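# Build an 8 cm two-rod train without lime rods

## Task

Using exactly two rods (not the green one, and never a lime one), build a train whose total length equals the green rod's 8 cm. Rod lengths by colour in cm: blue 1, magenta 2, grey 3, orange 4, lime 5, purple 6, red 7, green 8, pink 9, turquoise 10. Both rods must lie flat in one straight line, end to end, with their ends touching or nearly touching. No second train may exist anywhere. Every rod outside the train must sit at least one rod width from it. The train must stay in place by itself, not be held by the robot. At the end the grippers must be open and the arms moved away.

## Robot and tools

Robot: two arms, left_arm and right_arm, each ending in a two-finger gripper. All poses use one scene frame. The origin is on the table surface midway between the arms. +x points out over the table, +z points up, and left_arm sits on the +y side. The arm names are labels only and do not match the left or right side of any image. Positions are in metres. Orientations are unit quaternions written w first (qw, qx, qy, qz). A gripper's fingers point along its own +z axis and close along its own y axis. The reported end_effector_position is the point between the finger pads, about 1 cm short of the fingertips. Reported hand positions can be slightly wrong, more so at long reach. Arms tend to stop a centimetre or more from the commanded pose, usually too low.

A row is 16 plain numbers: left_arm x, y, z, qw, qx, qy, qz, opening, then right_arm in the same 8-number order. Every row includes both arms, even if only one moves. x, y, z and the quaternion are an absolute target pose for that gripper in the scene frame, not an offset. Opening runs from -1 (closed) to +1 (fully open, 0.094 m). To keep an arm still, resend its whole pose exactly as printed in the last result before it stopped, with its intended opening. To keep a gripper's orientation, repeat the same target quaternion in every row rather than copying a drifted reading. A target more than 0.6 m from that arm's last reported position, along any of its gripper axes, is refused and nothing is sent. At each control step the controller clips the command to within 70 mm and 16 degrees of the measured pose. Position wins over orientation when both cannot be met. Long reaches may need several calls; check the result's pose each time.

execute_actions takes "actions", a list with zero or one item, plus an optional "pictures" boolean (pictures come by default). An empty list only reports the current state. An action is {"rows": [...], "steps": n}: 1 to 15 rows and at most 15 steps of 1/30 s each, 15 if omitted. One row is applied per step, and the last row repeats to fill the steps. A wait is {"steps": n} with no rows, up to 300. It counts from the previous result, so thinking time is included.

move takes "target", one 16-number row as above, and optional "speed" in m/s (0.002 to 0.5, default 0.25; turning is capped at twice that value in rad/s). Both grippers travel in straight lines toward their poses and finish together, over 0.5 to 10 s. The openings are sent when the move starts. Paths do not avoid obstacles or the other arm. Grippers lag, wander and can exceed the speed, especially with a nearly straight arm. Faster contacts hit harder, and aiming further past a contact presses harder. The result adds a "move:" line with the ending (done, off_target, moving, held, fault) and any limits. limits=paced means the pose was clipped. limits=held means a safety check blocked some steps, after which the arm may jump quickly. It also gives each gripper's distance from its target.

wait takes "seconds" (0 to 10) and lets the simulation run with no new commands. zoom_image takes "camera" (cam_high, cam_low, cam_left_wrist, cam_right_wrist) and "region" [x0, y0, x1, y1] in image pixels from the top-left, at most 504 by 504. It returns a closer look at that camera's latest image. finished_scene takes "scene", the current scene number. Replying without any tool call also ends things.

Results: the state line reads left_arm: … | right_arm: …, each with position and quaternion. grip_measured is the measured finger opening on the same scale as the command. Each gripper's reading can be off by up to about 1 mm. A "pose unreachable" line means the clearance check changed or blocked that arm's command. HELD marks steps that were not sent. "Hand target" shows where the controller is currently driving each gripper. FAULT lines report an arm stop. MOTOR HOT appears from 85 °C. At 100 °C an OVER-TEMPERATURE FAULT makes that arm go limp and drop until it cools. Holding loads heats the motors, even while you are thinking.

The simulation keeps running while you think. After an action ends, each arm continues only to its last clipped pose, and moving fingers keep moving. Joint ranges (rad), base to gripper: waist -2.880 to 2.880, shoulder 0.000 to 3.142, elbow 0.000 to 3.019, wrist pitch -1.693 to 1.571, wrist yaw -1.571 to 1.571, wrist roll -2.094 to 2.094.

Gripping: command roughly 0.03 below grip_measured for a firm hold, less for a lighter one. Pads push about 50 to 62 N each, with a brief spike at first contact. Thin parts get less force.

Cameras: cam_high and cam_low are fixed, and each arm has a wrist fisheye. All images are 504x504, with calibration given per camera.

Avoid: knocking or placing anything off the table, which fails the task. Avoid letting the arms collide or press on each other. Avoid drops, slips, slams and hard pushes. Expect occasional brief tugs on held parts or nudges to loose objects. Choose two rods whose lengths sum to 8 (for example red+blue, purple+magenta, or grey+... excluding lime). Lay them flat and end to end, away from other rods, then open the grippers and lift clear.

Each tool is called after ">>>" by a JSON object that holds its "op" and its "data", one argument or row to a line.

## Session

>>> {"op": "execute_actions", "data": {
  "actions": []
}}

>>> {"op": "zoom_image", "data": {
  "camera": "cam_high",
  "region": [70, 150, 320, 400]
}}

Scene clock: 0.00 s of 5100.00 s.
left_arm: end_effector_position=(+0.5845, +0.8920, +0.1727) grip_measured=+1.000 end_effector_quat_wxyz=(+0.637, +0.142, +0.758, -0.022) | right_arm: end_effector_position=(+0.5809, +0.0580, +0.3515) grip_measured=+1.000 end_effector_quat_wxyz=(+0.676, -0.583, +0.350, -0.282)
Joint positions: left_arm=[ 0.843  2.177  1.732 -0.027  1.143  0.584  0.094] | right_arm=[ 0.632  1.691  1.245  0.52  -0.038 -1.422  0.094]
Joint velocities: left_arm=[-0.005 -0.005  0.002 -0.007 -0.022 -0.095  0.   ] | right_arm=[-0.005 -0.005  0.002  0.012 -0.066 -0.007  0.   ]
Hand target (left_arm): +0.588, +0.897, +0.189; +0.642, +0.151, +0.751, -0.010
Hand target (right_arm): +0.583, +0.059, +0.381; +0.692, -0.567, +0.340, -0.289
camera_calibration (this result's frames):
cam_left_wrist: T_world_to_cam=[[-0.252972, -0.954362, -0.158743, 1.02191], [-0.685685, 0.292615, -0.666493, 0.261064], [0.682526, -0.0597564, -0.728415, -0.0956574], [0, 0, 0, 1]] pos_world=[0.502811, 0.893164, 0.26654]
cam_right_wrist: T_world_to_cam=[[0.0259417, -0.159638, 0.986835, -0.354961], [0.0157108, -0.98698, -0.160074, 0.110009], [0.99954, 0.0196565, -0.0230959, -0.45524], [0, 0, 0, 1]] pos_world=[0.46251, 0.0608599, 0.357383]

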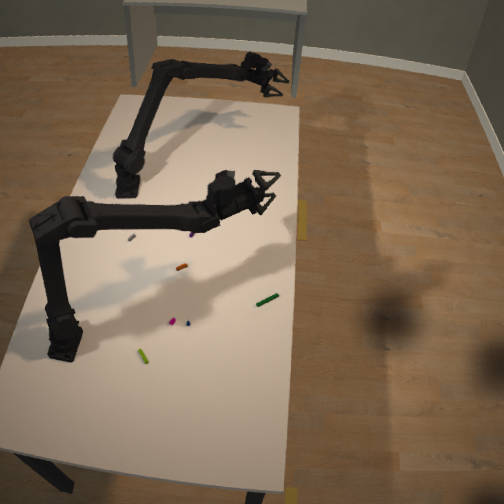

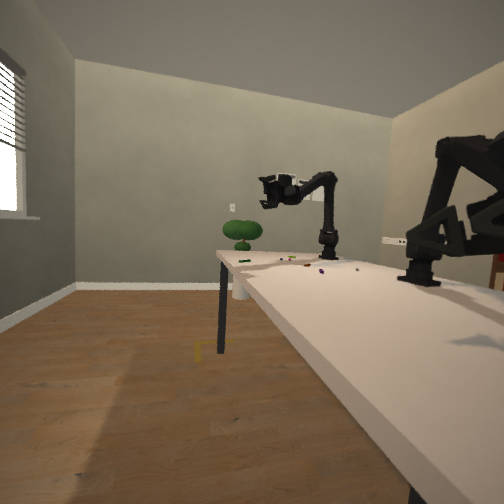

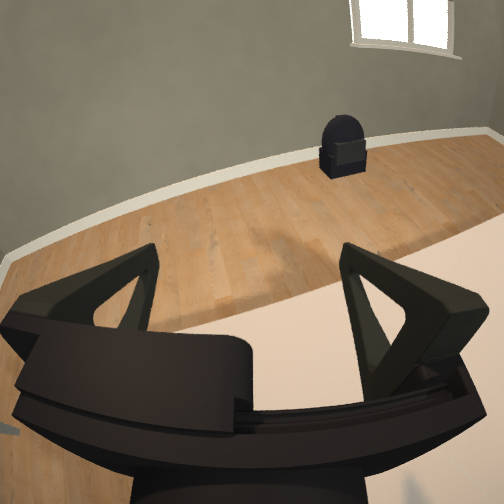

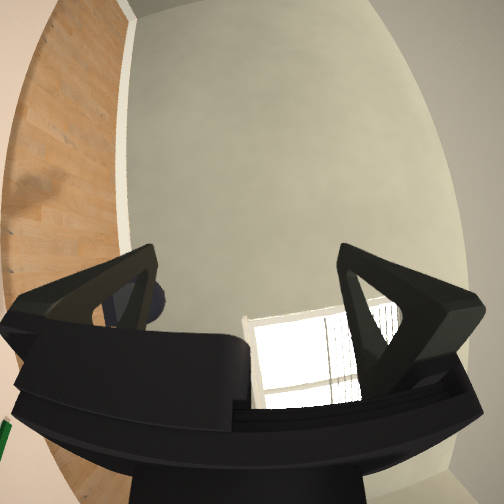

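Region (70, 150, 320, 400) of cam_high's 504x504 image, scaled by 2.016, with more detail than that image has.

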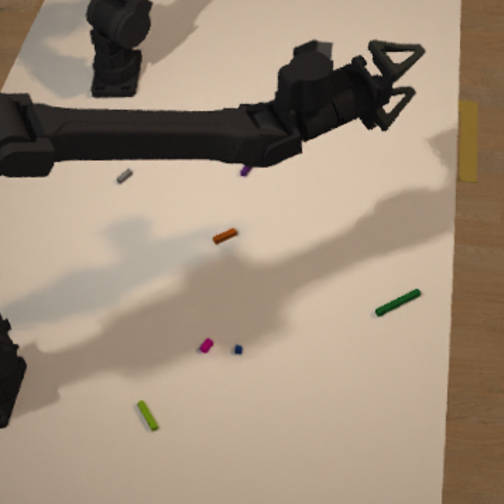

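>>> {"op": "move", "data": {
  "target": [0.5845,0.892,0.1727,0.637,0.142,0.758,-0.022,1,0.30,-0.20,0.2,0,-0.5,0.866,0,1],
  "speed": 0.3
}}

Scene clock: 12.30 s of 5100.00 s.
left_arm: end_effector_position=(+0.5845, +0.8920, +0.1727) grip_measured=+1.000 end_effector_quat_wxyz=(+0.637, +0.142, +0.758, -0.022) | right_arm: end_effector_position=(+0.3012, -0.1922, +0.1891) grip_measured=+1.000 end_effector_quat_wxyz=(+0.001, -0.518, +0.855, -0.008)
Joint positions: left_arm=[ 0.843  2.177  1.732 -0.027  1.143  0.584  0.094] | right_arm=[ 0.519  1.285  1.079 -1.361  0.015 -0.605  0.094]
Joint velocities: left_arm=[-0.015 -0.005 -0.007 -0.012 -0.051 -0.037  0.   ] | right_arm=[-0.015 -0.015  0.007  0.002  0.007  0.022  0.   ]
Hand target (left_arm): +0.585, +0.892, +0.173; +0.637, +0.142, +0.758, -0.022
Hand target (right_arm): +0.301, -0.195, +0.192; -0.001, -0.509, +0.861, -0.006
Off the commanded pose (left_arm): 0.000 m, 0 deg.
Off the commanded pose (right_arm): 0.013 m, 3 deg.
After step 90, 5.80 s passed at rest.
move: off_target (right_arm)
camera_calibration (this result's frames):
cam_left_wrist: T_world_to_cam=[[-0.252972, -0.954362, -0.158743, 1.02191], [-0.685685, 0.292615, -0.666493, 0.261064], [0.682526, -0.0597564, -0.728415, -0.0956574], [0, 0, 0, 1]] pos_world=[0.502811, 0.893164, 0.26654]
cam_right_wrist: T_world_to_cam=[[0.887264, -0.461006, 0.0153512, -0.361041], [-0.380867, -0.713441, 0.588169, -0.128009], [-0.260197, -0.527708, -0.808593, 0.248264], [0, 0, 0, 1]] pos_world=[0.336182, -0.126758, 0.281577]

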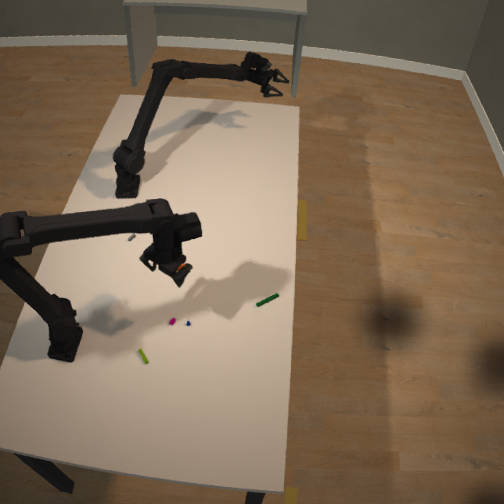

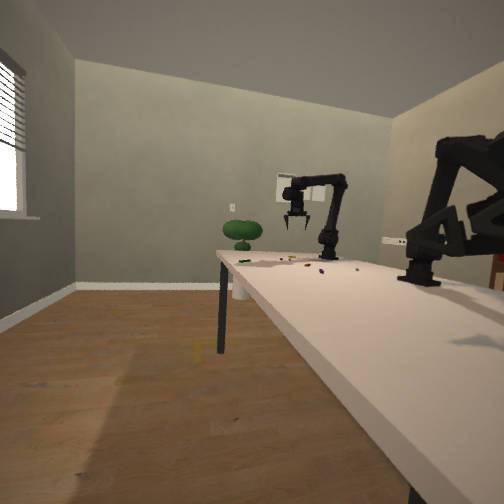

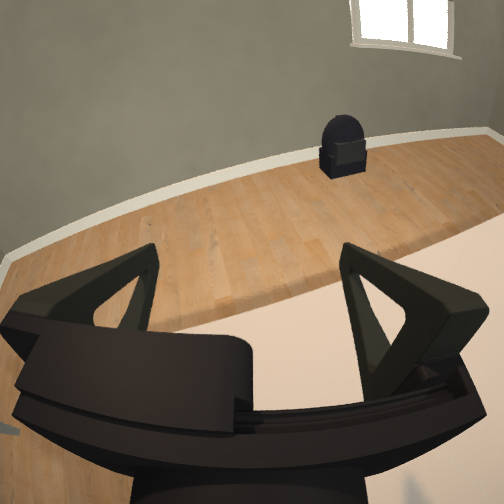

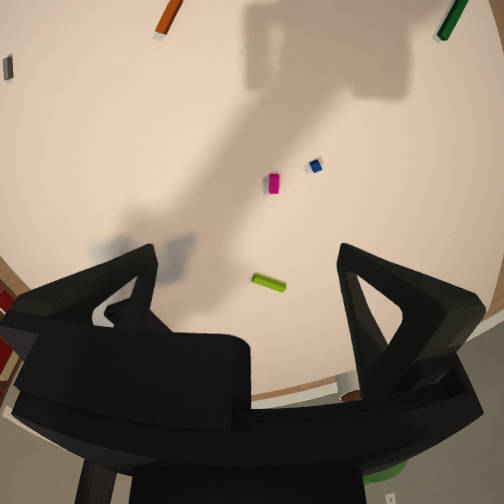

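>>> {"op": "move", "data": {
  "target": [0.5845,0.892,0.1727,0.637,0.142,0.758,-0.022,1,0.318,-0.236,0.035,0,-0.515,0.857,0,-0.1],
  "speed": 0.15
}}

>>> {"op": "zoom_image", "data": {
  "camera": "cam_high",
  "region": [150, 180, 250, 280]
}}

Scene clock: 25.70 s of 5100.00 s.
left_arm: end_effector_position=(+0.5845, +0.8920, +0.1727) grip_measured=+1.000 end_effector_quat_wxyz=(+0.637, +0.142, +0.758, -0.022) | right_arm: end_effector_position=(+0.3115, -0.2363, +0.0341) grip_measured=-0.098 end_effector_quat_wxyz=(-0.011, -0.512, +0.859, -0.001)
Joint positions: left_arm=[ 0.843  2.177  1.732 -0.027  1.143  0.584  0.094] | right_arm=[ 0.388  1.468  0.807 -0.932  0.007 -0.722  0.042]
Joint velocities: left_arm=[-0.005 -0.015 -0.002 -0.002 -0.007  0.066  0.   ] | right_arm=[ 0.005  0.005 -0.007  0.007  0.037 -0.022  0.001]
Hand target (left_arm): +0.585, +0.892, +0.173; +0.637, +0.142, +0.758, -0.022
Hand target (right_arm): +0.319, -0.236, +0.035; -0.001, -0.515, +0.857, -0.002
Off the commanded pose (left_arm): 0.000 m, 0 deg.
Off the commanded pose (right_arm): 0.007 m, 1 deg.
After step 90, 8.93 s passed at rest.
move: done
camera_calibration (this result's frames):
cam_left_wrist: T_world_to_cam=[[-0.252972, -0.954362, -0.158743, 1.02191], [-0.685685, 0.292615, -0.666493, 0.261064], [0.682526, -0.0597564, -0.728415, -0.0956574], [0, 0, 0, 1]] pos_world=[0.502811, 0.893164, 0.26654]
cam_right_wrist: T_world_to_cam=[[0.880919, -0.473203, -0.00785028, -0.388265], [-0.374346, -0.706843, 0.600198, -0.0653112], [-0.289564, -0.525787, -0.799813, 0.11165], [0, 0, 0, 1]] pos_world=[0.349911, -0.171189, 0.125451]

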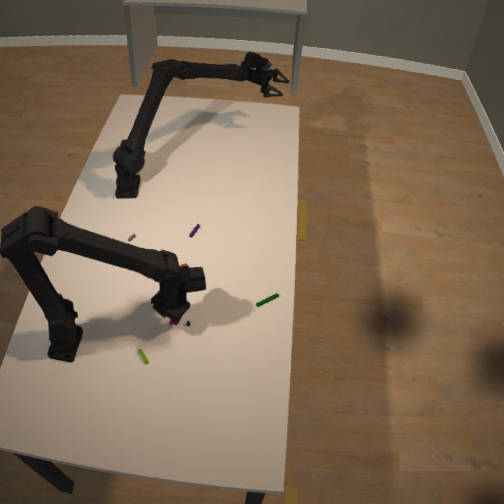

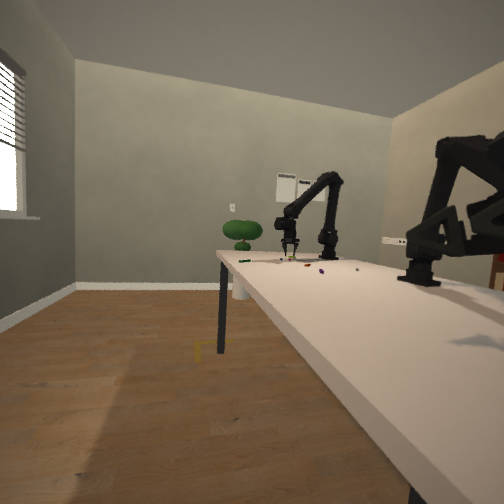

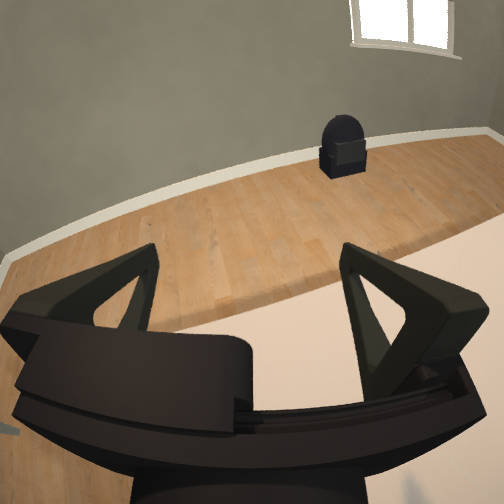

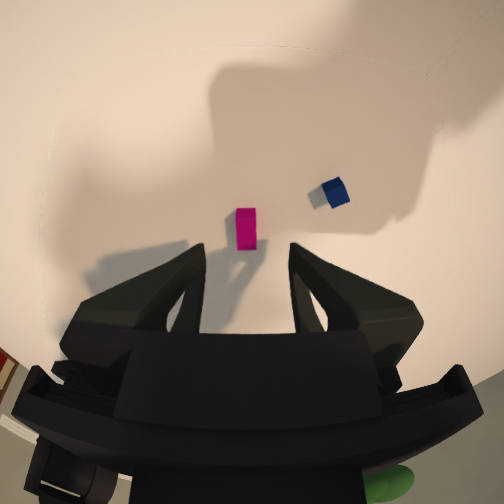

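Region (150, 180, 250, 280) of cam_high's 504x504 image, scaled by 5.040, with more detail than that image has.

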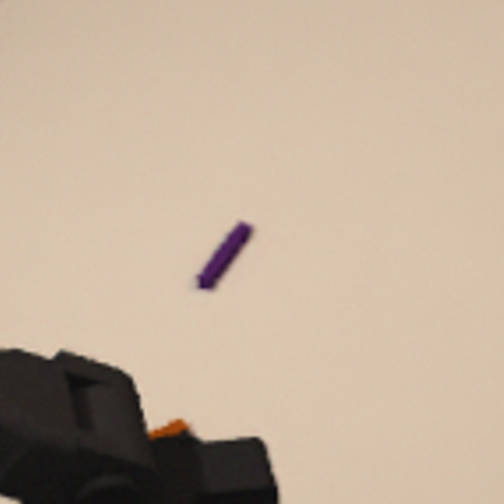

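>>> {"op": "move", "data": {
  "target": [0.5845,0.892,0.1727,0.637,0.142,0.758,-0.022,1,0.315,-0.239,0.010,0,-0.515,0.857,0,-0.1],
  "speed": 0.04
}}

>>> {"op": "move", "data": {
  "target": [0.5845,0.892,0.1727,0.637,0.142,0.758,-0.022,1,0.315,-0.239,0.010,0,-0.515,0.857,0,-0.825],
  "speed": 0.04
}}

>>> {"op": "move", "data": {
  "target": [0.5845,0.892,0.1727,0.637,0.142,0.758,-0.022,1,0.32,-0.22,0.10,0,-0.515,0.857,0,-0.825],
  "speed": 0.12
}}

>>> {"op": "move", "data": {
  "target": [0.5845,0.892,0.1727,0.637,0.142,0.758,-0.022,1,0.31,0.09,0.10,0,-0.515,0.857,0,-0.825],
  "speed": 0.2
}}

Scene clock: 39.57 s of 5100.00 s.
left_arm: end_effector_position=(+0.5845, +0.8920, +0.1727) grip_measured=+1.000 end_effector_quat_wxyz=(+0.637, +0.142, +0.758, -0.022) | right_arm: end_effector_position=(+0.3113, -0.2364, +0.0147) grip_measured=-0.098 end_effector_quat_wxyz=(-0.002, -0.514, +0.857, -0.001)
Joint positions: left_arm=[ 0.843  2.177  1.732 -0.027  1.143  0.584  0.094] | right_arm=[ 0.386  1.495  0.773 -0.851  0.004 -0.729  0.042]
Joint velocities: left_arm=[-0.005  0.005  0.027  0.002 -0.022 -0.037  0.   ] | right_arm=[ 0.005 -0.015  0.007  0.007 -0.037 -0.022  0.   ]
Hand target (left_arm): +0.585, +0.892, +0.173; +0.637, +0.142, +0.758, -0.022
Hand target (right_arm): +0.315, -0.239, +0.010; +0.000, -0.515, +0.857, -0.000
Off the commanded pose (left_arm): 0.000 m, 0 deg.
Off the commanded pose (right_arm): 0.007 m, 0 deg.
After step 90, 10.00 s passed at rest.
move: done
camera_calibration (this result's frames):
cam_left_wrist: T_world_to_cam=[[-0.252972, -0.954362, -0.158743, 1.02191], [-0.685685, 0.292615, -0.666493, 0.261064], [0.682526, -0.0597564, -0.728415, -0.0956574], [0, 0, 0, 1]] pos_world=[0.502811, 0.893164, 0.26654]
cam_right_wrist: T_world_to_cam=[[0.883284, -0.468836, 0.00142675, -0.388206], [-0.380105, -0.714327, 0.587585, -0.0535833], [-0.274462, -0.519547, -0.809161, 0.0929341], [0, 0, 0, 1]] pos_world=[0.348036, -0.171997, 0.107237]

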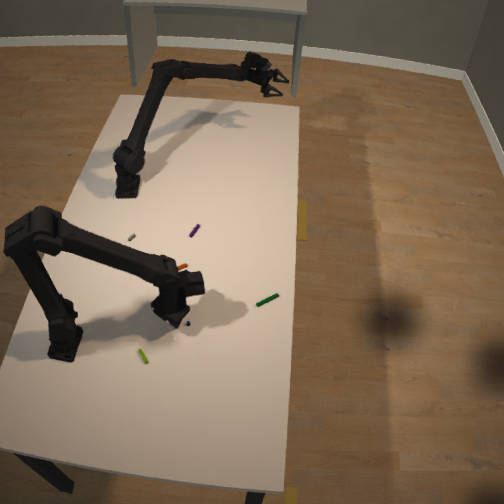

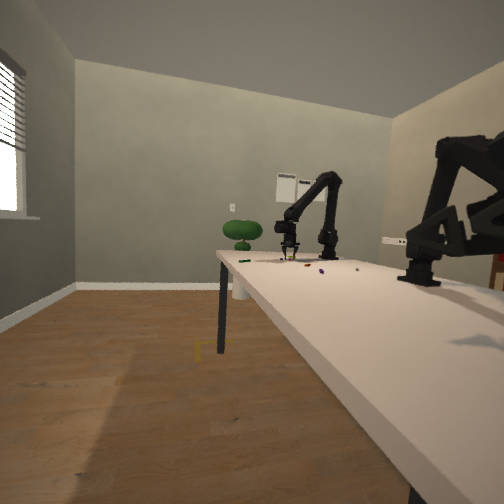

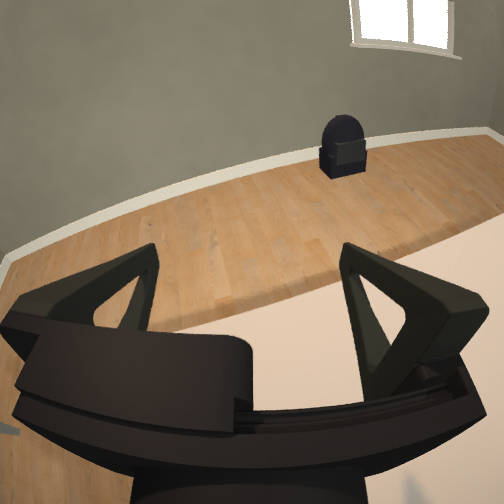

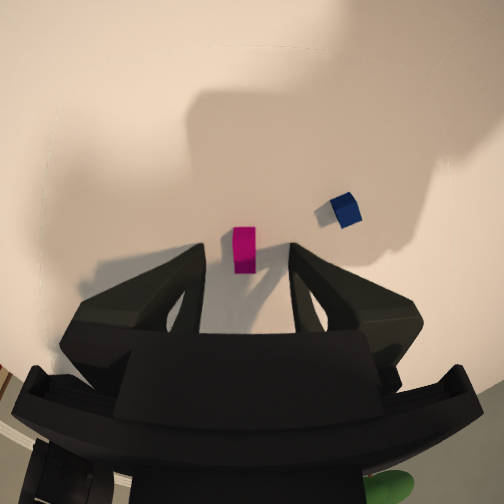

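Scene clock: 40.27 s of 5100.00 s.
left_arm: end_effector_position=(+0.5845, +0.8920, +0.1727) grip_measured=+1.000 end_effector_quat_wxyz=(+0.637, +0.142, +0.758, -0.022) | right_arm: end_effector_position=(+0.3109, -0.2369, +0.0144) grip_measured=-0.798 end_effector_quat_wxyz=(-0.003, -0.515, +0.857, -0.001)
Joint positions: left_arm=[ 0.843  2.177  1.732 -0.027  1.143  0.584  0.094] | right_arm=[ 0.385  1.495  0.772 -0.851  0.004 -0.73   0.009]
Joint velocities: left_arm=[ 0.005 -0.005  0.002 -0.007  0.007 -0.022  0.   ] | right_arm=[-0.005 -0.005  0.012 -0.012 -0.007  0.022 -0.   ]
Hand target (left_arm): +0.584, +0.892, +0.173; +0.637, +0.142, +0.758, -0.022
Hand target (right_arm): +0.315, -0.239, +0.010; -0.000, -0.515, +0.857, -0.000
Off the commanded pose (left_arm): 0.000 m, 0 deg.
Off the commanded pose (right_arm): 0.006 m, 0 deg.
move: done
camera_calibration (this result's frames):
cam_left_wrist: T_world_to_cam=[[-0.252972, -0.954362, -0.158743, 1.02191], [-0.685685, 0.292615, -0.666493, 0.261064], [0.682526, -0.0597564, -0.728415, -0.0956574], [0, 0, 0, 1]] pos_world=[0.502811, 0.893164, 0.26654]
cam_right_wrist: T_world_to_cam=[[0.883464, -0.468498, 0.000655826, -0.387986], [-0.379197, -0.714243, 0.588275, -0.0541507], [-0.275137, -0.519968, -0.808661, 0.0924197], [0, 0, 0, 1]] pos_world=[0.347666, -0.172392, 0.106846]

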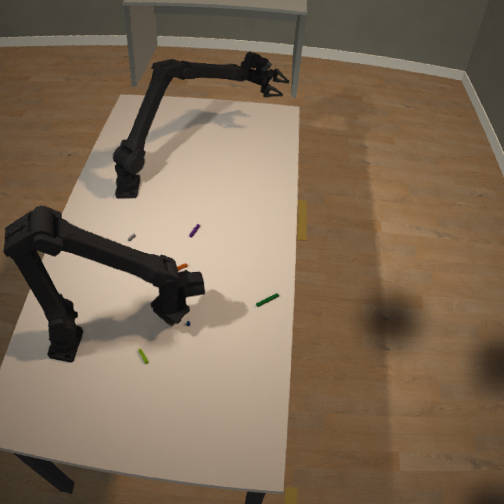

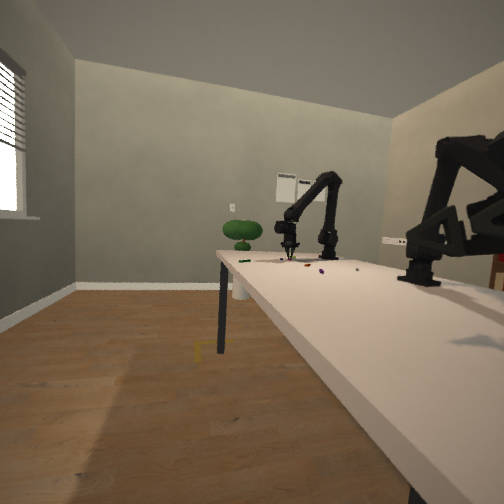

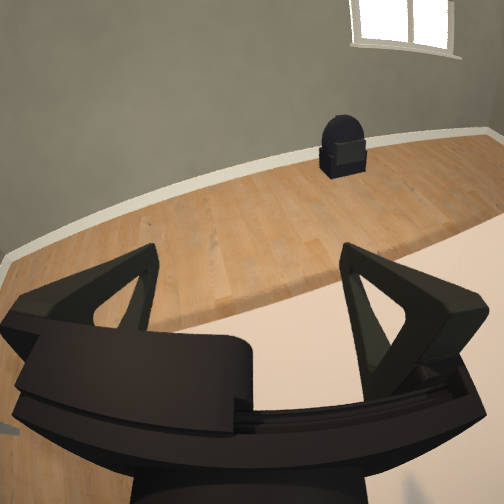

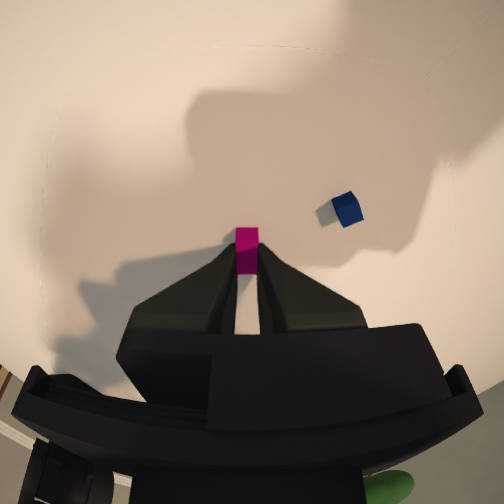

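Scene clock: 41.37 s of 5100.00 s.
left_arm: end_effector_position=(+0.5845, +0.8920, +0.1727) grip_measured=+1.000 end_effector_quat_wxyz=(+0.637, +0.142, +0.758, -0.022) | right_arm: end_effector_position=(+0.3043, -0.2309, +0.0790) grip_measured=-0.798 end_effector_quat_wxyz=(-0.024, -0.516, +0.856, +0.003)
Joint positions: left_arm=[ 0.843  2.177  1.732 -0.027  1.143  0.584  0.094] | right_arm=[ 0.407  1.396  0.873 -1.096  0.002 -0.712  0.009]
Joint velocities: left_arm=[ 0.005 -0.005  0.002 -0.007  0.037  0.007  0.   ] | right_arm=[-0.005 -0.005 -0.002 -0.007 -0.037  0.066 -0.001]
Hand target (left_arm): +0.584, +0.892, +0.173; +0.637, +0.142, +0.758, -0.022
Hand target (right_arm): +0.319, -0.221, +0.100; +0.001, -0.515, +0.857, +0.001
Off the commanded pose (left_arm): 0.000 m, 0 deg.
Off the commanded pose (right_arm): 0.028 m, 3 deg.
move: off_target (right_arm)
camera_calibration (this result's frames):
cam_left_wrist: T_world_to_cam=[[-0.252972, -0.954362, -0.158743, 1.02191], [-0.685685, 0.292615, -0.666493, 0.261064], [0.682526, -0.0597564, -0.728415, -0.0956574], [0, 0, 0, 1]] pos_world=[0.502811, 0.893164, 0.26654]
cam_right_wrist: T_world_to_cam=[[0.88446, -0.465706, -0.0291381, -0.376727], [-0.35208, -0.707036, 0.613302, -0.0988793], [-0.30622, -0.532182, -0.789311, 0.151047], [0, 0, 0, 1]] pos_world=[0.34464, -0.164971, 0.168889]

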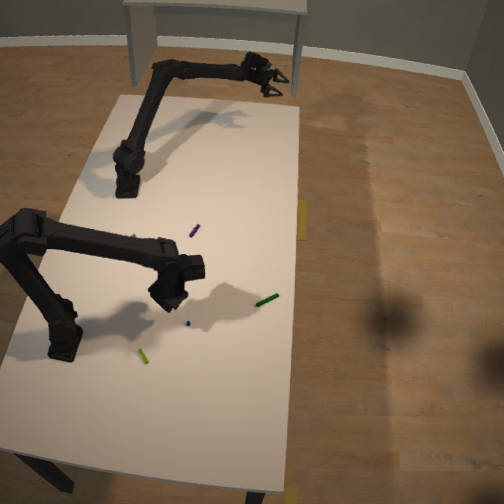

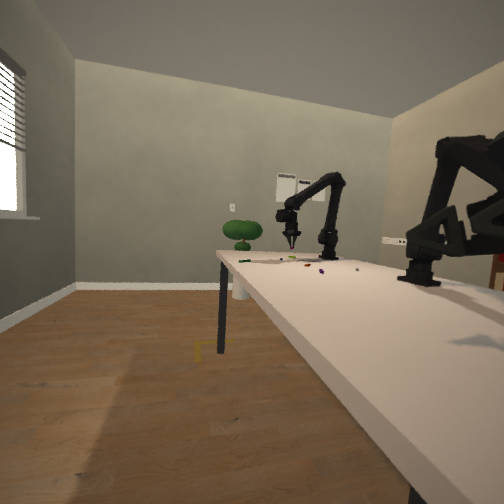

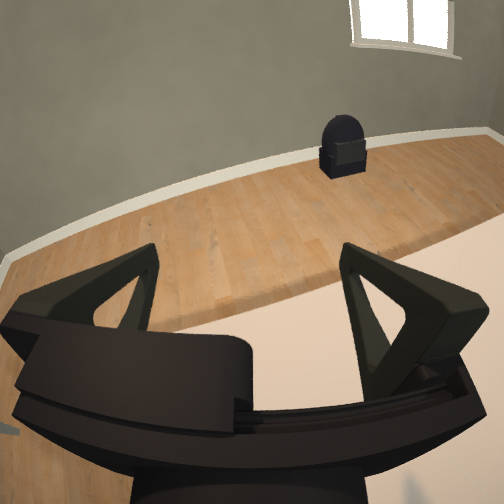

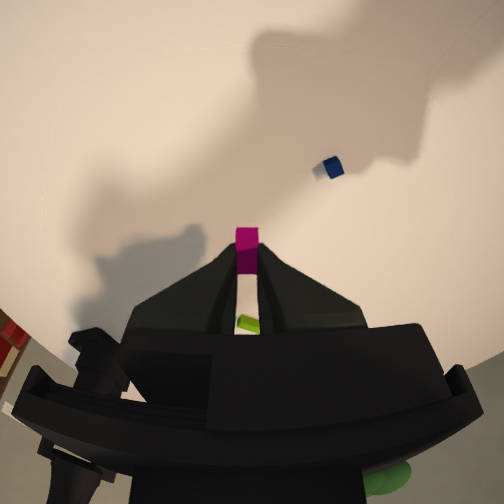

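Scene clock: 43.50 s of 5100.00 s.
left_arm: end_effector_position=(+0.5845, +0.8920, +0.1727) grip_measured=+1.000 end_effector_quat_wxyz=(+0.637, +0.142, +0.758, -0.022) | right_arm: end_effector_position=(+0.3057, +0.0860, +0.0924) grip_measured=-0.798 end_effector_quat_wxyz=(-0.005, -0.523, +0.852, +0.005)
Joint positions: left_arm=[ 0.843  2.177  1.732 -0.027  1.143  0.584  0.094] | right_arm=[ 0.974  1.846  1.476 -1.206 -0.013 -0.161  0.009]
Joint velocities: left_arm=[-0.005 -0.005 -0.002 -0.007  0.051  0.022  0.   ] | right_arm=[-0.005 -0.005 -0.007  0.007 -0.007 -0.022  0.   ]
Hand target (left_arm): +0.585, +0.892, +0.173; +0.637, +0.142, +0.758, -0.022
Hand target (right_arm): +0.314, +0.091, +0.103; +0.003, -0.515, +0.857, +0.007
Off the commanded pose (left_arm): 0.000 m, 0 deg.
Off the commanded pose (right_arm): 0.010 m, 1 deg.
move: done; limits=paced
camera_calibration (this result's frames):
cam_left_wrist: T_world_to_cam=[[-0.252972, -0.954362, -0.158743, 1.02191], [-0.685685, 0.292615, -0.666493, 0.261064], [0.682526, -0.0597564, -0.728415, -0.0956574], [0, 0, 0, 1]] pos_world=[0.502811, 0.893164, 0.26654]
cam_right_wrist: T_world_to_cam=[[0.892312, -0.451246, -0.0124684, -0.235155], [-0.359107, -0.726307, 0.586106, 0.123754], [-0.273534, -0.518512, -0.810138, 0.3215], [0, 0, 0, 1]] pos_world=[0.342214, 0.150472, 0.184995]

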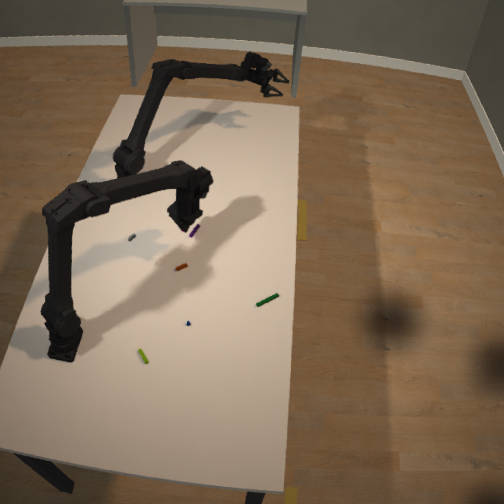

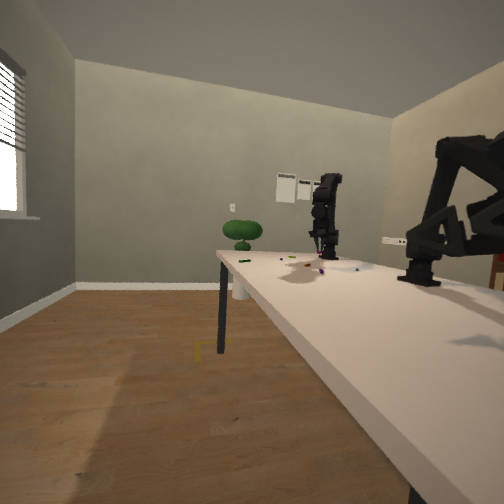

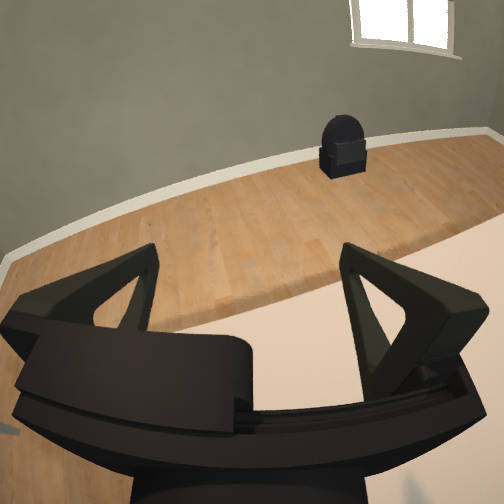

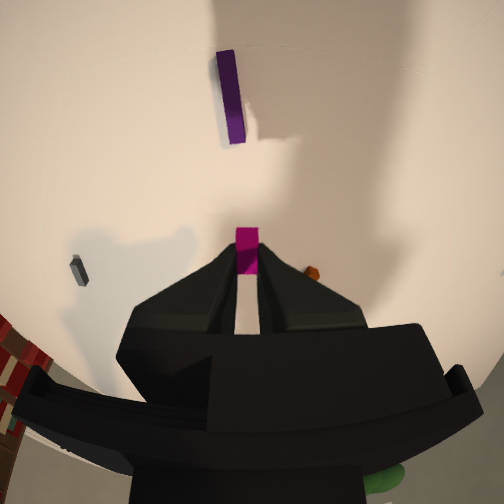

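>>> {"op": "move", "data": {
  "target": [0.5845,0.892,0.1727,0.637,0.142,0.758,-0.022,1,0.311,0.104,0.022,0,-0.569,0.822,0,-0.825],
  "speed": 0.07
}}

>>> {"op": "zoom_image", "data": {
  "camera": "cam_right_wrist",
  "region": [170, 130, 330, 290]
}}

Scene clock: 53.50 s of 5100.00 s.
left_arm: end_effector_position=(+0.5845, +0.8920, +0.1727) grip_measured=+1.000 end_effector_quat_wxyz=(+0.637, +0.142, +0.758, -0.022) | right_arm: end_effector_position=(+0.3133, +0.0981, +0.0261) grip_measured=-0.798 end_effector_quat_wxyz=(-0.005, -0.559, +0.829, -0.000)
Joint positions: left_arm=[ 0.843  2.177  1.732 -0.027  1.143  0.584  0.094] | right_arm=[ 0.978  1.956  1.453 -1.078 -0.004 -0.243  0.009]
Joint velocities: left_arm=[ 0.005 -0.005  0.002  0.002  0.007 -0.007  0.   ] | right_arm=[ 0.005 -0.005  0.017  0.007  0.081  0.081  0.   ]
Hand target (left_arm): +0.584, +0.892, +0.173; +0.637, +0.142, +0.758, -0.022
Hand target (right_arm): +0.312, +0.105, +0.023; -0.000, -0.569, +0.822, +0.000
Off the commanded pose (left_arm): 0.000 m, 0 deg.
Off the commanded pose (right_arm): 0.008 m, 1 deg.
After step 90, 5.57 s passed at rest.
move: done
camera_calibration (this result's frames):
cam_left_wrist: T_world_to_cam=[[-0.252972, -0.954362, -0.158743, 1.02191], [-0.685685, 0.292615, -0.666493, 0.261064], [0.682526, -0.0597564, -0.728415, -0.0956574], [0, 0, 0, 1]] pos_world=[0.502811, 0.893164, 0.26654]
cam_right_wrist: T_world_to_cam=[[0.928062, -0.372392, -0.00500625, -0.256449], [-0.297674, -0.749796, 0.590928, 0.156997], [-0.22381, -0.546927, -0.806709, 0.263262], [0, 0, 0, 1]] pos_world=[0.343655, 0.166201, 0.118318]

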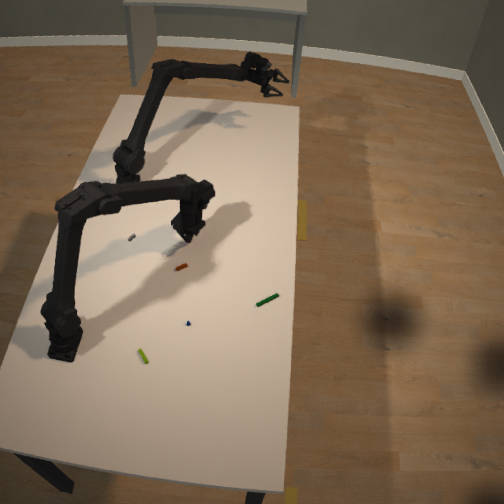

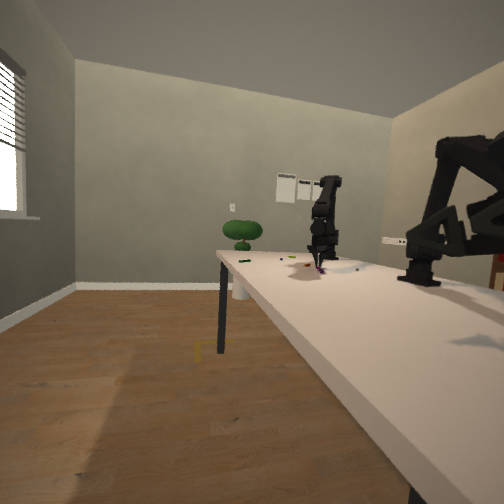

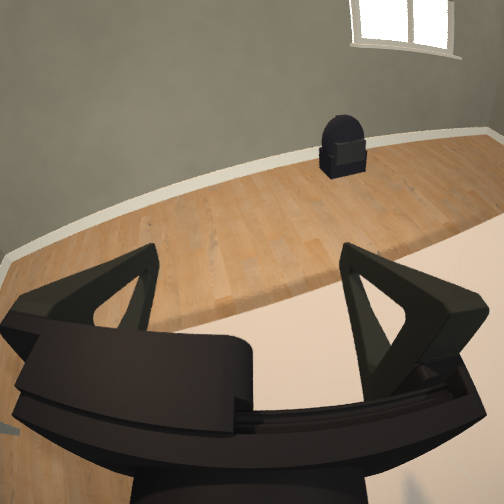

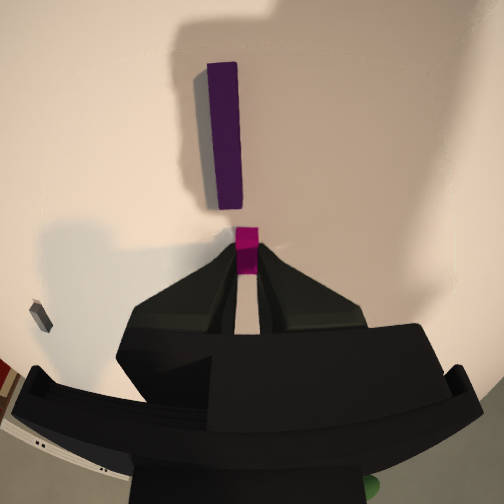

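Region (170, 130, 330, 290) of cam_right_wrist's 504x504 image, scaled by 3.150, with more detail than that image has.

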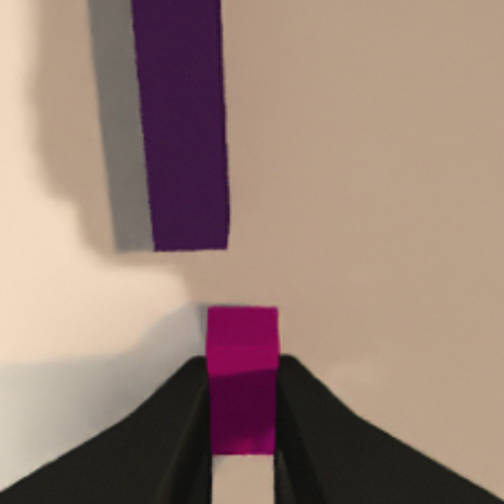

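>>> {"op": "move", "data": {
  "target": [0.5845,0.892,0.1727,0.637,0.142,0.758,-0.022,1,0.304,0.109,0.016,0,-0.585,0.811,0,-0.825],
  "speed": 0.03
}}

>>> {"op": "zoom_image", "data": {
  "camera": "cam_right_wrist",
  "region": [170, 130, 330, 290]
}}

Scene clock: 64.47 s of 5100.00 s.
left_arm: end_effector_position=(+0.5845, +0.8920, +0.1727) grip_measured=+1.000 end_effector_quat_wxyz=(+0.637, +0.142, +0.758, -0.022) | right_arm: end_effector_position=(+0.3067, +0.1043, +0.0240) grip_measured=-0.798 end_effector_quat_wxyz=(-0.001, -0.575, +0.818, +0.002)
Joint positions: left_arm=[ 0.843  2.177  1.732 -0.027  1.143  0.584  0.094] | right_arm=[ 0.994  1.956  1.447 -1.063 -0.004 -0.266  0.009]
Joint velocities: left_arm=[ 0.005  0.005 -0.002 -0.017 -0.022  0.022  0.   ] | right_arm=[-0.024 -0.015 -0.002 -0.007 -0.037 -0.095  0.   ]
Hand target (left_arm): +0.585, +0.892, +0.173; +0.637, +0.142, +0.758, -0.022
Hand target (right_arm): +0.304, +0.109, +0.016; -0.000, -0.585, +0.811, +0.000
Off the commanded pose (left_arm): 0.000 m, 0 deg.
Off the commanded pose (right_arm): 0.010 m, 1 deg.
After step 90, 6.70 s passed at rest.
move: done
camera_calibration (this result's frames):
cam_left_wrist: T_world_to_cam=[[-0.252972, -0.954362, -0.158743, 1.02191], [-0.685685, 0.292615, -0.666493, 0.261064], [0.682526, -0.0597564, -0.728415, -0.0956574], [0, 0, 0, 1]] pos_world=[0.502811, 0.893164, 0.26654]
cam_right_wrist: T_world_to_cam=[[0.941866, -0.335978, -0.00278705, -0.256121], [-0.271279, -0.765332, 0.583674, 0.154655], [-0.198235, -0.548986, -0.811983, 0.255964], [0, 0, 0, 1]] pos_world=[0.333927, 0.172832, 0.116856]

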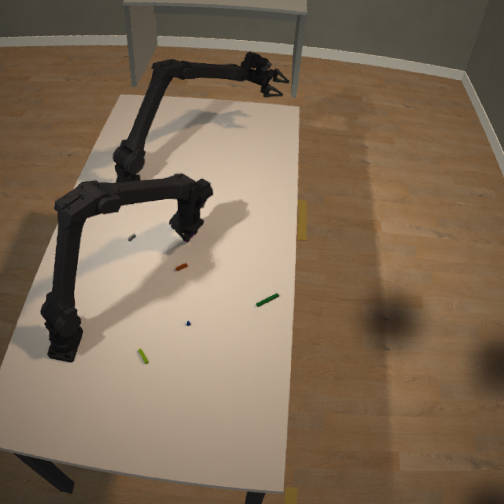

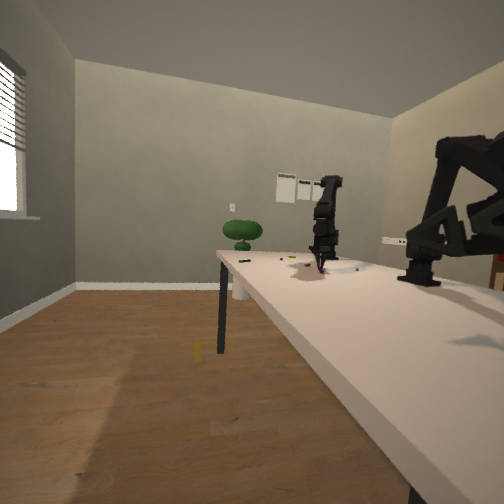

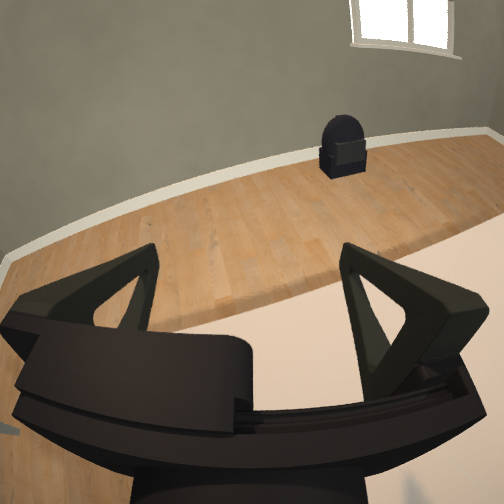

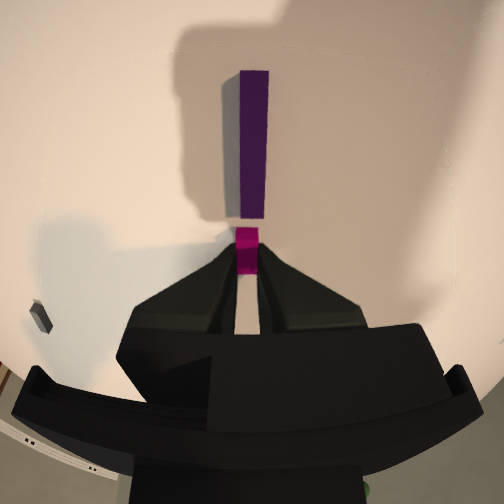

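Region (170, 130, 330, 290) of cam_right_wrist's 504x504 image, scaled by 3.150, with more detail than that image has.

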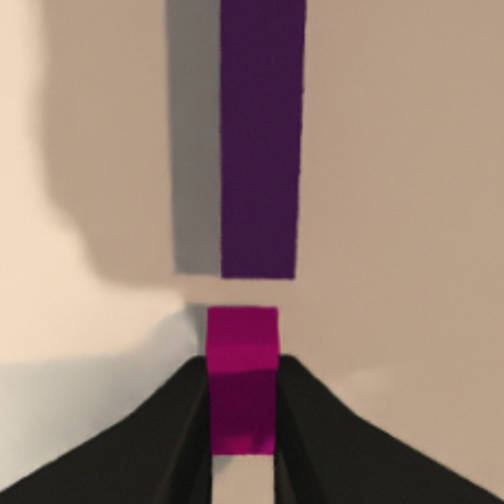

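>>> {"op": "move", "data": {
  "target": [0.5845,0.892,0.1727,0.637,0.142,0.758,-0.022,1,0.312,0.114,0.06,0,-0.575,0.818,0,-0.825],
  "speed": 0.05
}}

>>> {"op": "move", "data": {
  "target": [0.5845,0.892,0.1727,0.637,0.142,0.758,-0.022,1,0.312,0.114,0.024,0,-0.575,0.818,0,-0.825],
  "speed": 0.03
}}

>>> {"op": "zoom_image", "data": {
  "camera": "cam_right_wrist",
  "region": [170, 130, 330, 290]
}}

Scene clock: 76.63 s of 5100.00 s.
left_arm: end_effector_position=(+0.5845, +0.8920, +0.1727) grip_measured=+1.000 end_effector_quat_wxyz=(+0.637, +0.142, +0.758, -0.022) | right_arm: end_effector_position=(+0.3006, +0.0955, +0.0311) grip_measured=-0.798 end_effector_quat_wxyz=(-0.029, -0.576, +0.817, -0.009)
Joint positions: left_arm=[ 0.843  2.177  1.732 -0.027  1.143  0.584  0.094] | right_arm=[ 0.994  1.956  1.467 -1.141 -0.003 -0.267  0.009]
Joint velocities: left_arm=[-0.005  0.005 -0.012  0.002 -0.007 -0.007  0.   ] | right_arm=[-0.024 -0.005 -0.007 -0.017  0.022 -0.007 -0.001]
Hand target (left_arm): +0.584, +0.892, +0.173; +0.637, +0.142, +0.758, -0.022
Hand target (right_arm): +0.311, +0.113, +0.061; +0.000, -0.575, +0.818, +0.000
Off the commanded pose (left_arm): 0.000 m, 0 deg.
Off the commanded pose (right_arm): 0.036 m, 3 deg.
After step 90, 8.03 s passed at rest.
move: off_target (right_arm)
camera_calibration (this result's frames):
cam_left_wrist: T_world_to_cam=[[-0.252972, -0.954362, -0.158743, 1.02191], [-0.685685, 0.292615, -0.666493, 0.261064], [0.682526, -0.0597564, -0.728415, -0.0956574], [0, 0, 0, 1]] pos_world=[0.502811, 0.893164, 0.26654]
cam_right_wrist: T_world_to_cam=[[0.94191, -0.335387, -0.0179358, -0.252923], [-0.250292, -0.736531, 0.628392, 0.131659], [-0.223965, -0.5874, -0.77769, 0.266017], [0, 0, 0, 1]] pos_world=[0.330762, 0.168402, 0.119609]

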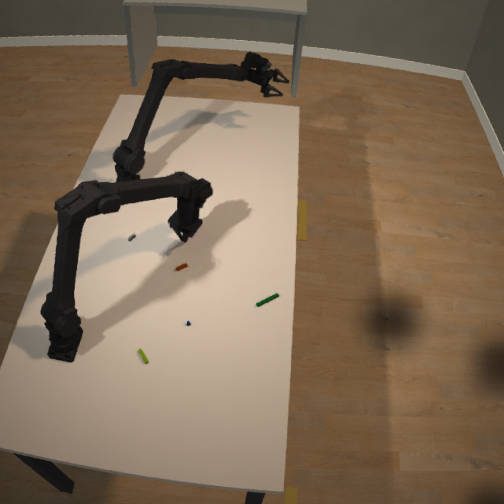

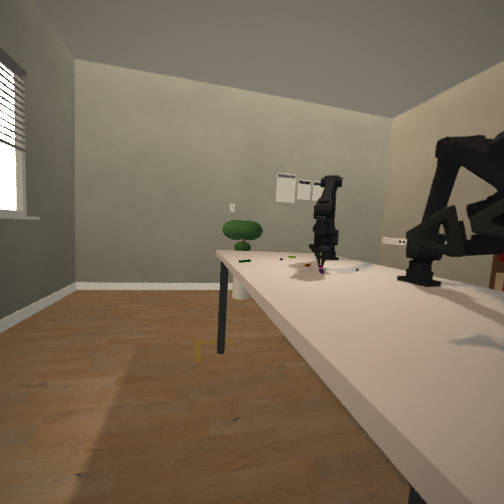

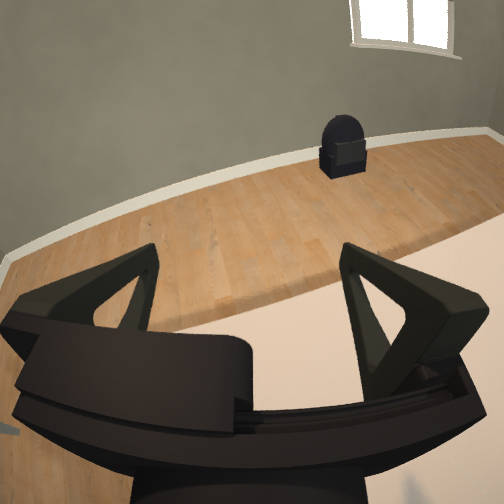

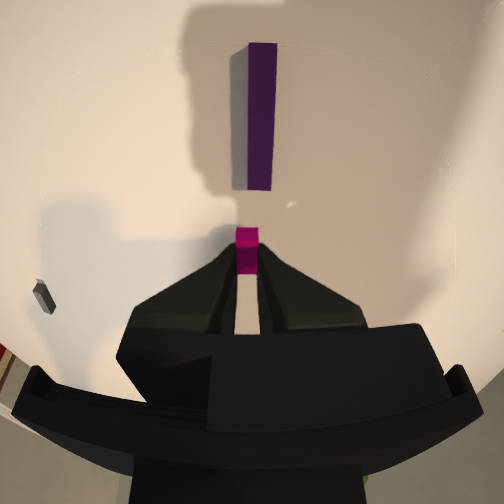

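Scene clock: 77.90 s of 5100.00 s.
left_arm: end_effector_position=(+0.5845, +0.8920, +0.1727) grip_measured=+1.000 end_effector_quat_wxyz=(+0.637, +0.142, +0.758, -0.022) | right_arm: end_effector_position=(+0.3068, +0.1042, +0.0251) grip_measured=-0.798 end_effector_quat_wxyz=(-0.011, -0.576, +0.818, -0.002)
Joint positions: left_arm=[ 0.843  2.177  1.732 -0.027  1.143  0.584  0.094] | right_arm=[ 0.994  1.966  1.467 -1.094 -0.003 -0.267  0.009]
Joint velocities: left_arm=[ 0.005 -0.015  0.007 -0.012  0.022 -0.051  0.   ] | right_arm=[-0.015 -0.015 -0.007 -0.007 -0.007  0.007  0.   ]
Hand target (left_arm): +0.584, +0.892, +0.173; +0.637, +0.142, +0.758, -0.022
Hand target (right_arm): +0.312, +0.114, +0.025; +0.000, -0.575, +0.818, +0.000
Off the commanded pose (left_arm): 0.000 m, 0 deg.
Off the commanded pose (right_arm): 0.011 m, 1 deg.
move: off_target (right_arm)
camera_calibration (this result's frames):
cam_left_wrist: T_world_to_cam=[[-0.252972, -0.954362, -0.158743, 1.02191], [-0.685685, 0.292615, -0.666493, 0.261064], [0.682526, -0.0597564, -0.728415, -0.0956574], [0, 0, 0, 1]] pos_world=[0.502811, 0.893164, 0.26654]
cam_right_wrist: T_world_to_cam=[[0.942188, -0.33499, -0.00800093, -0.256236], [-0.263463, -0.755343, 0.600037, 0.15009], [-0.20705, -0.56324, -0.799932, 0.260719], [0, 0, 0, 1]] pos_world=[0.334948, 0.17438, 0.116447]

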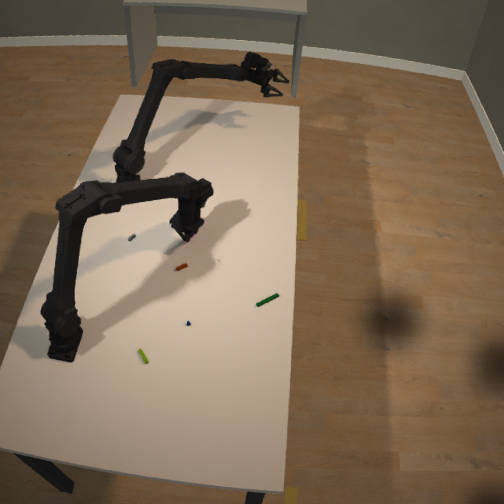

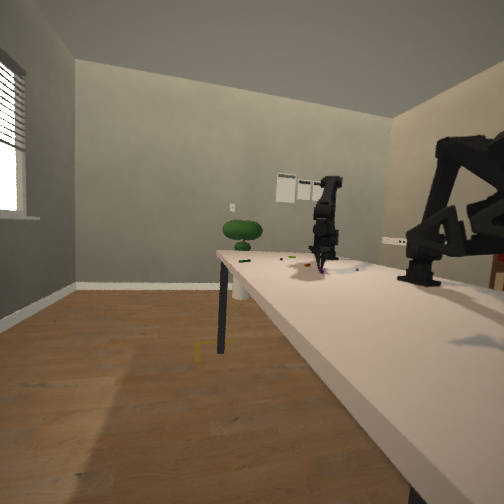

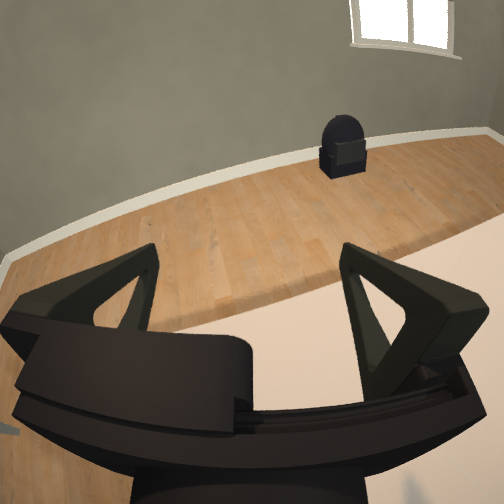

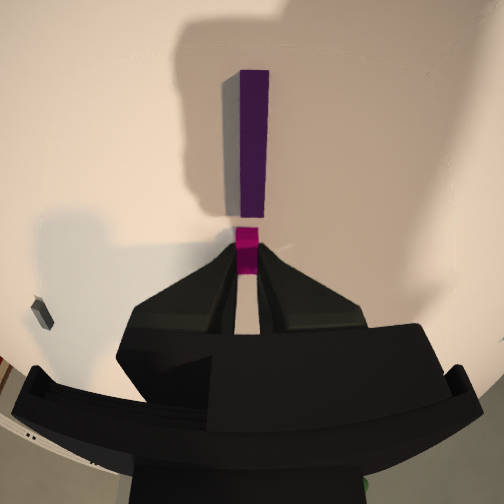

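Region (170, 130, 330, 290) of cam_right_wrist's 504x504 image, scaled by 3.150, with more detail than that image has.

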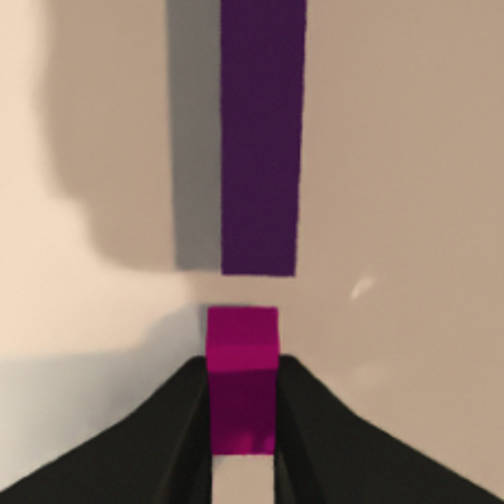

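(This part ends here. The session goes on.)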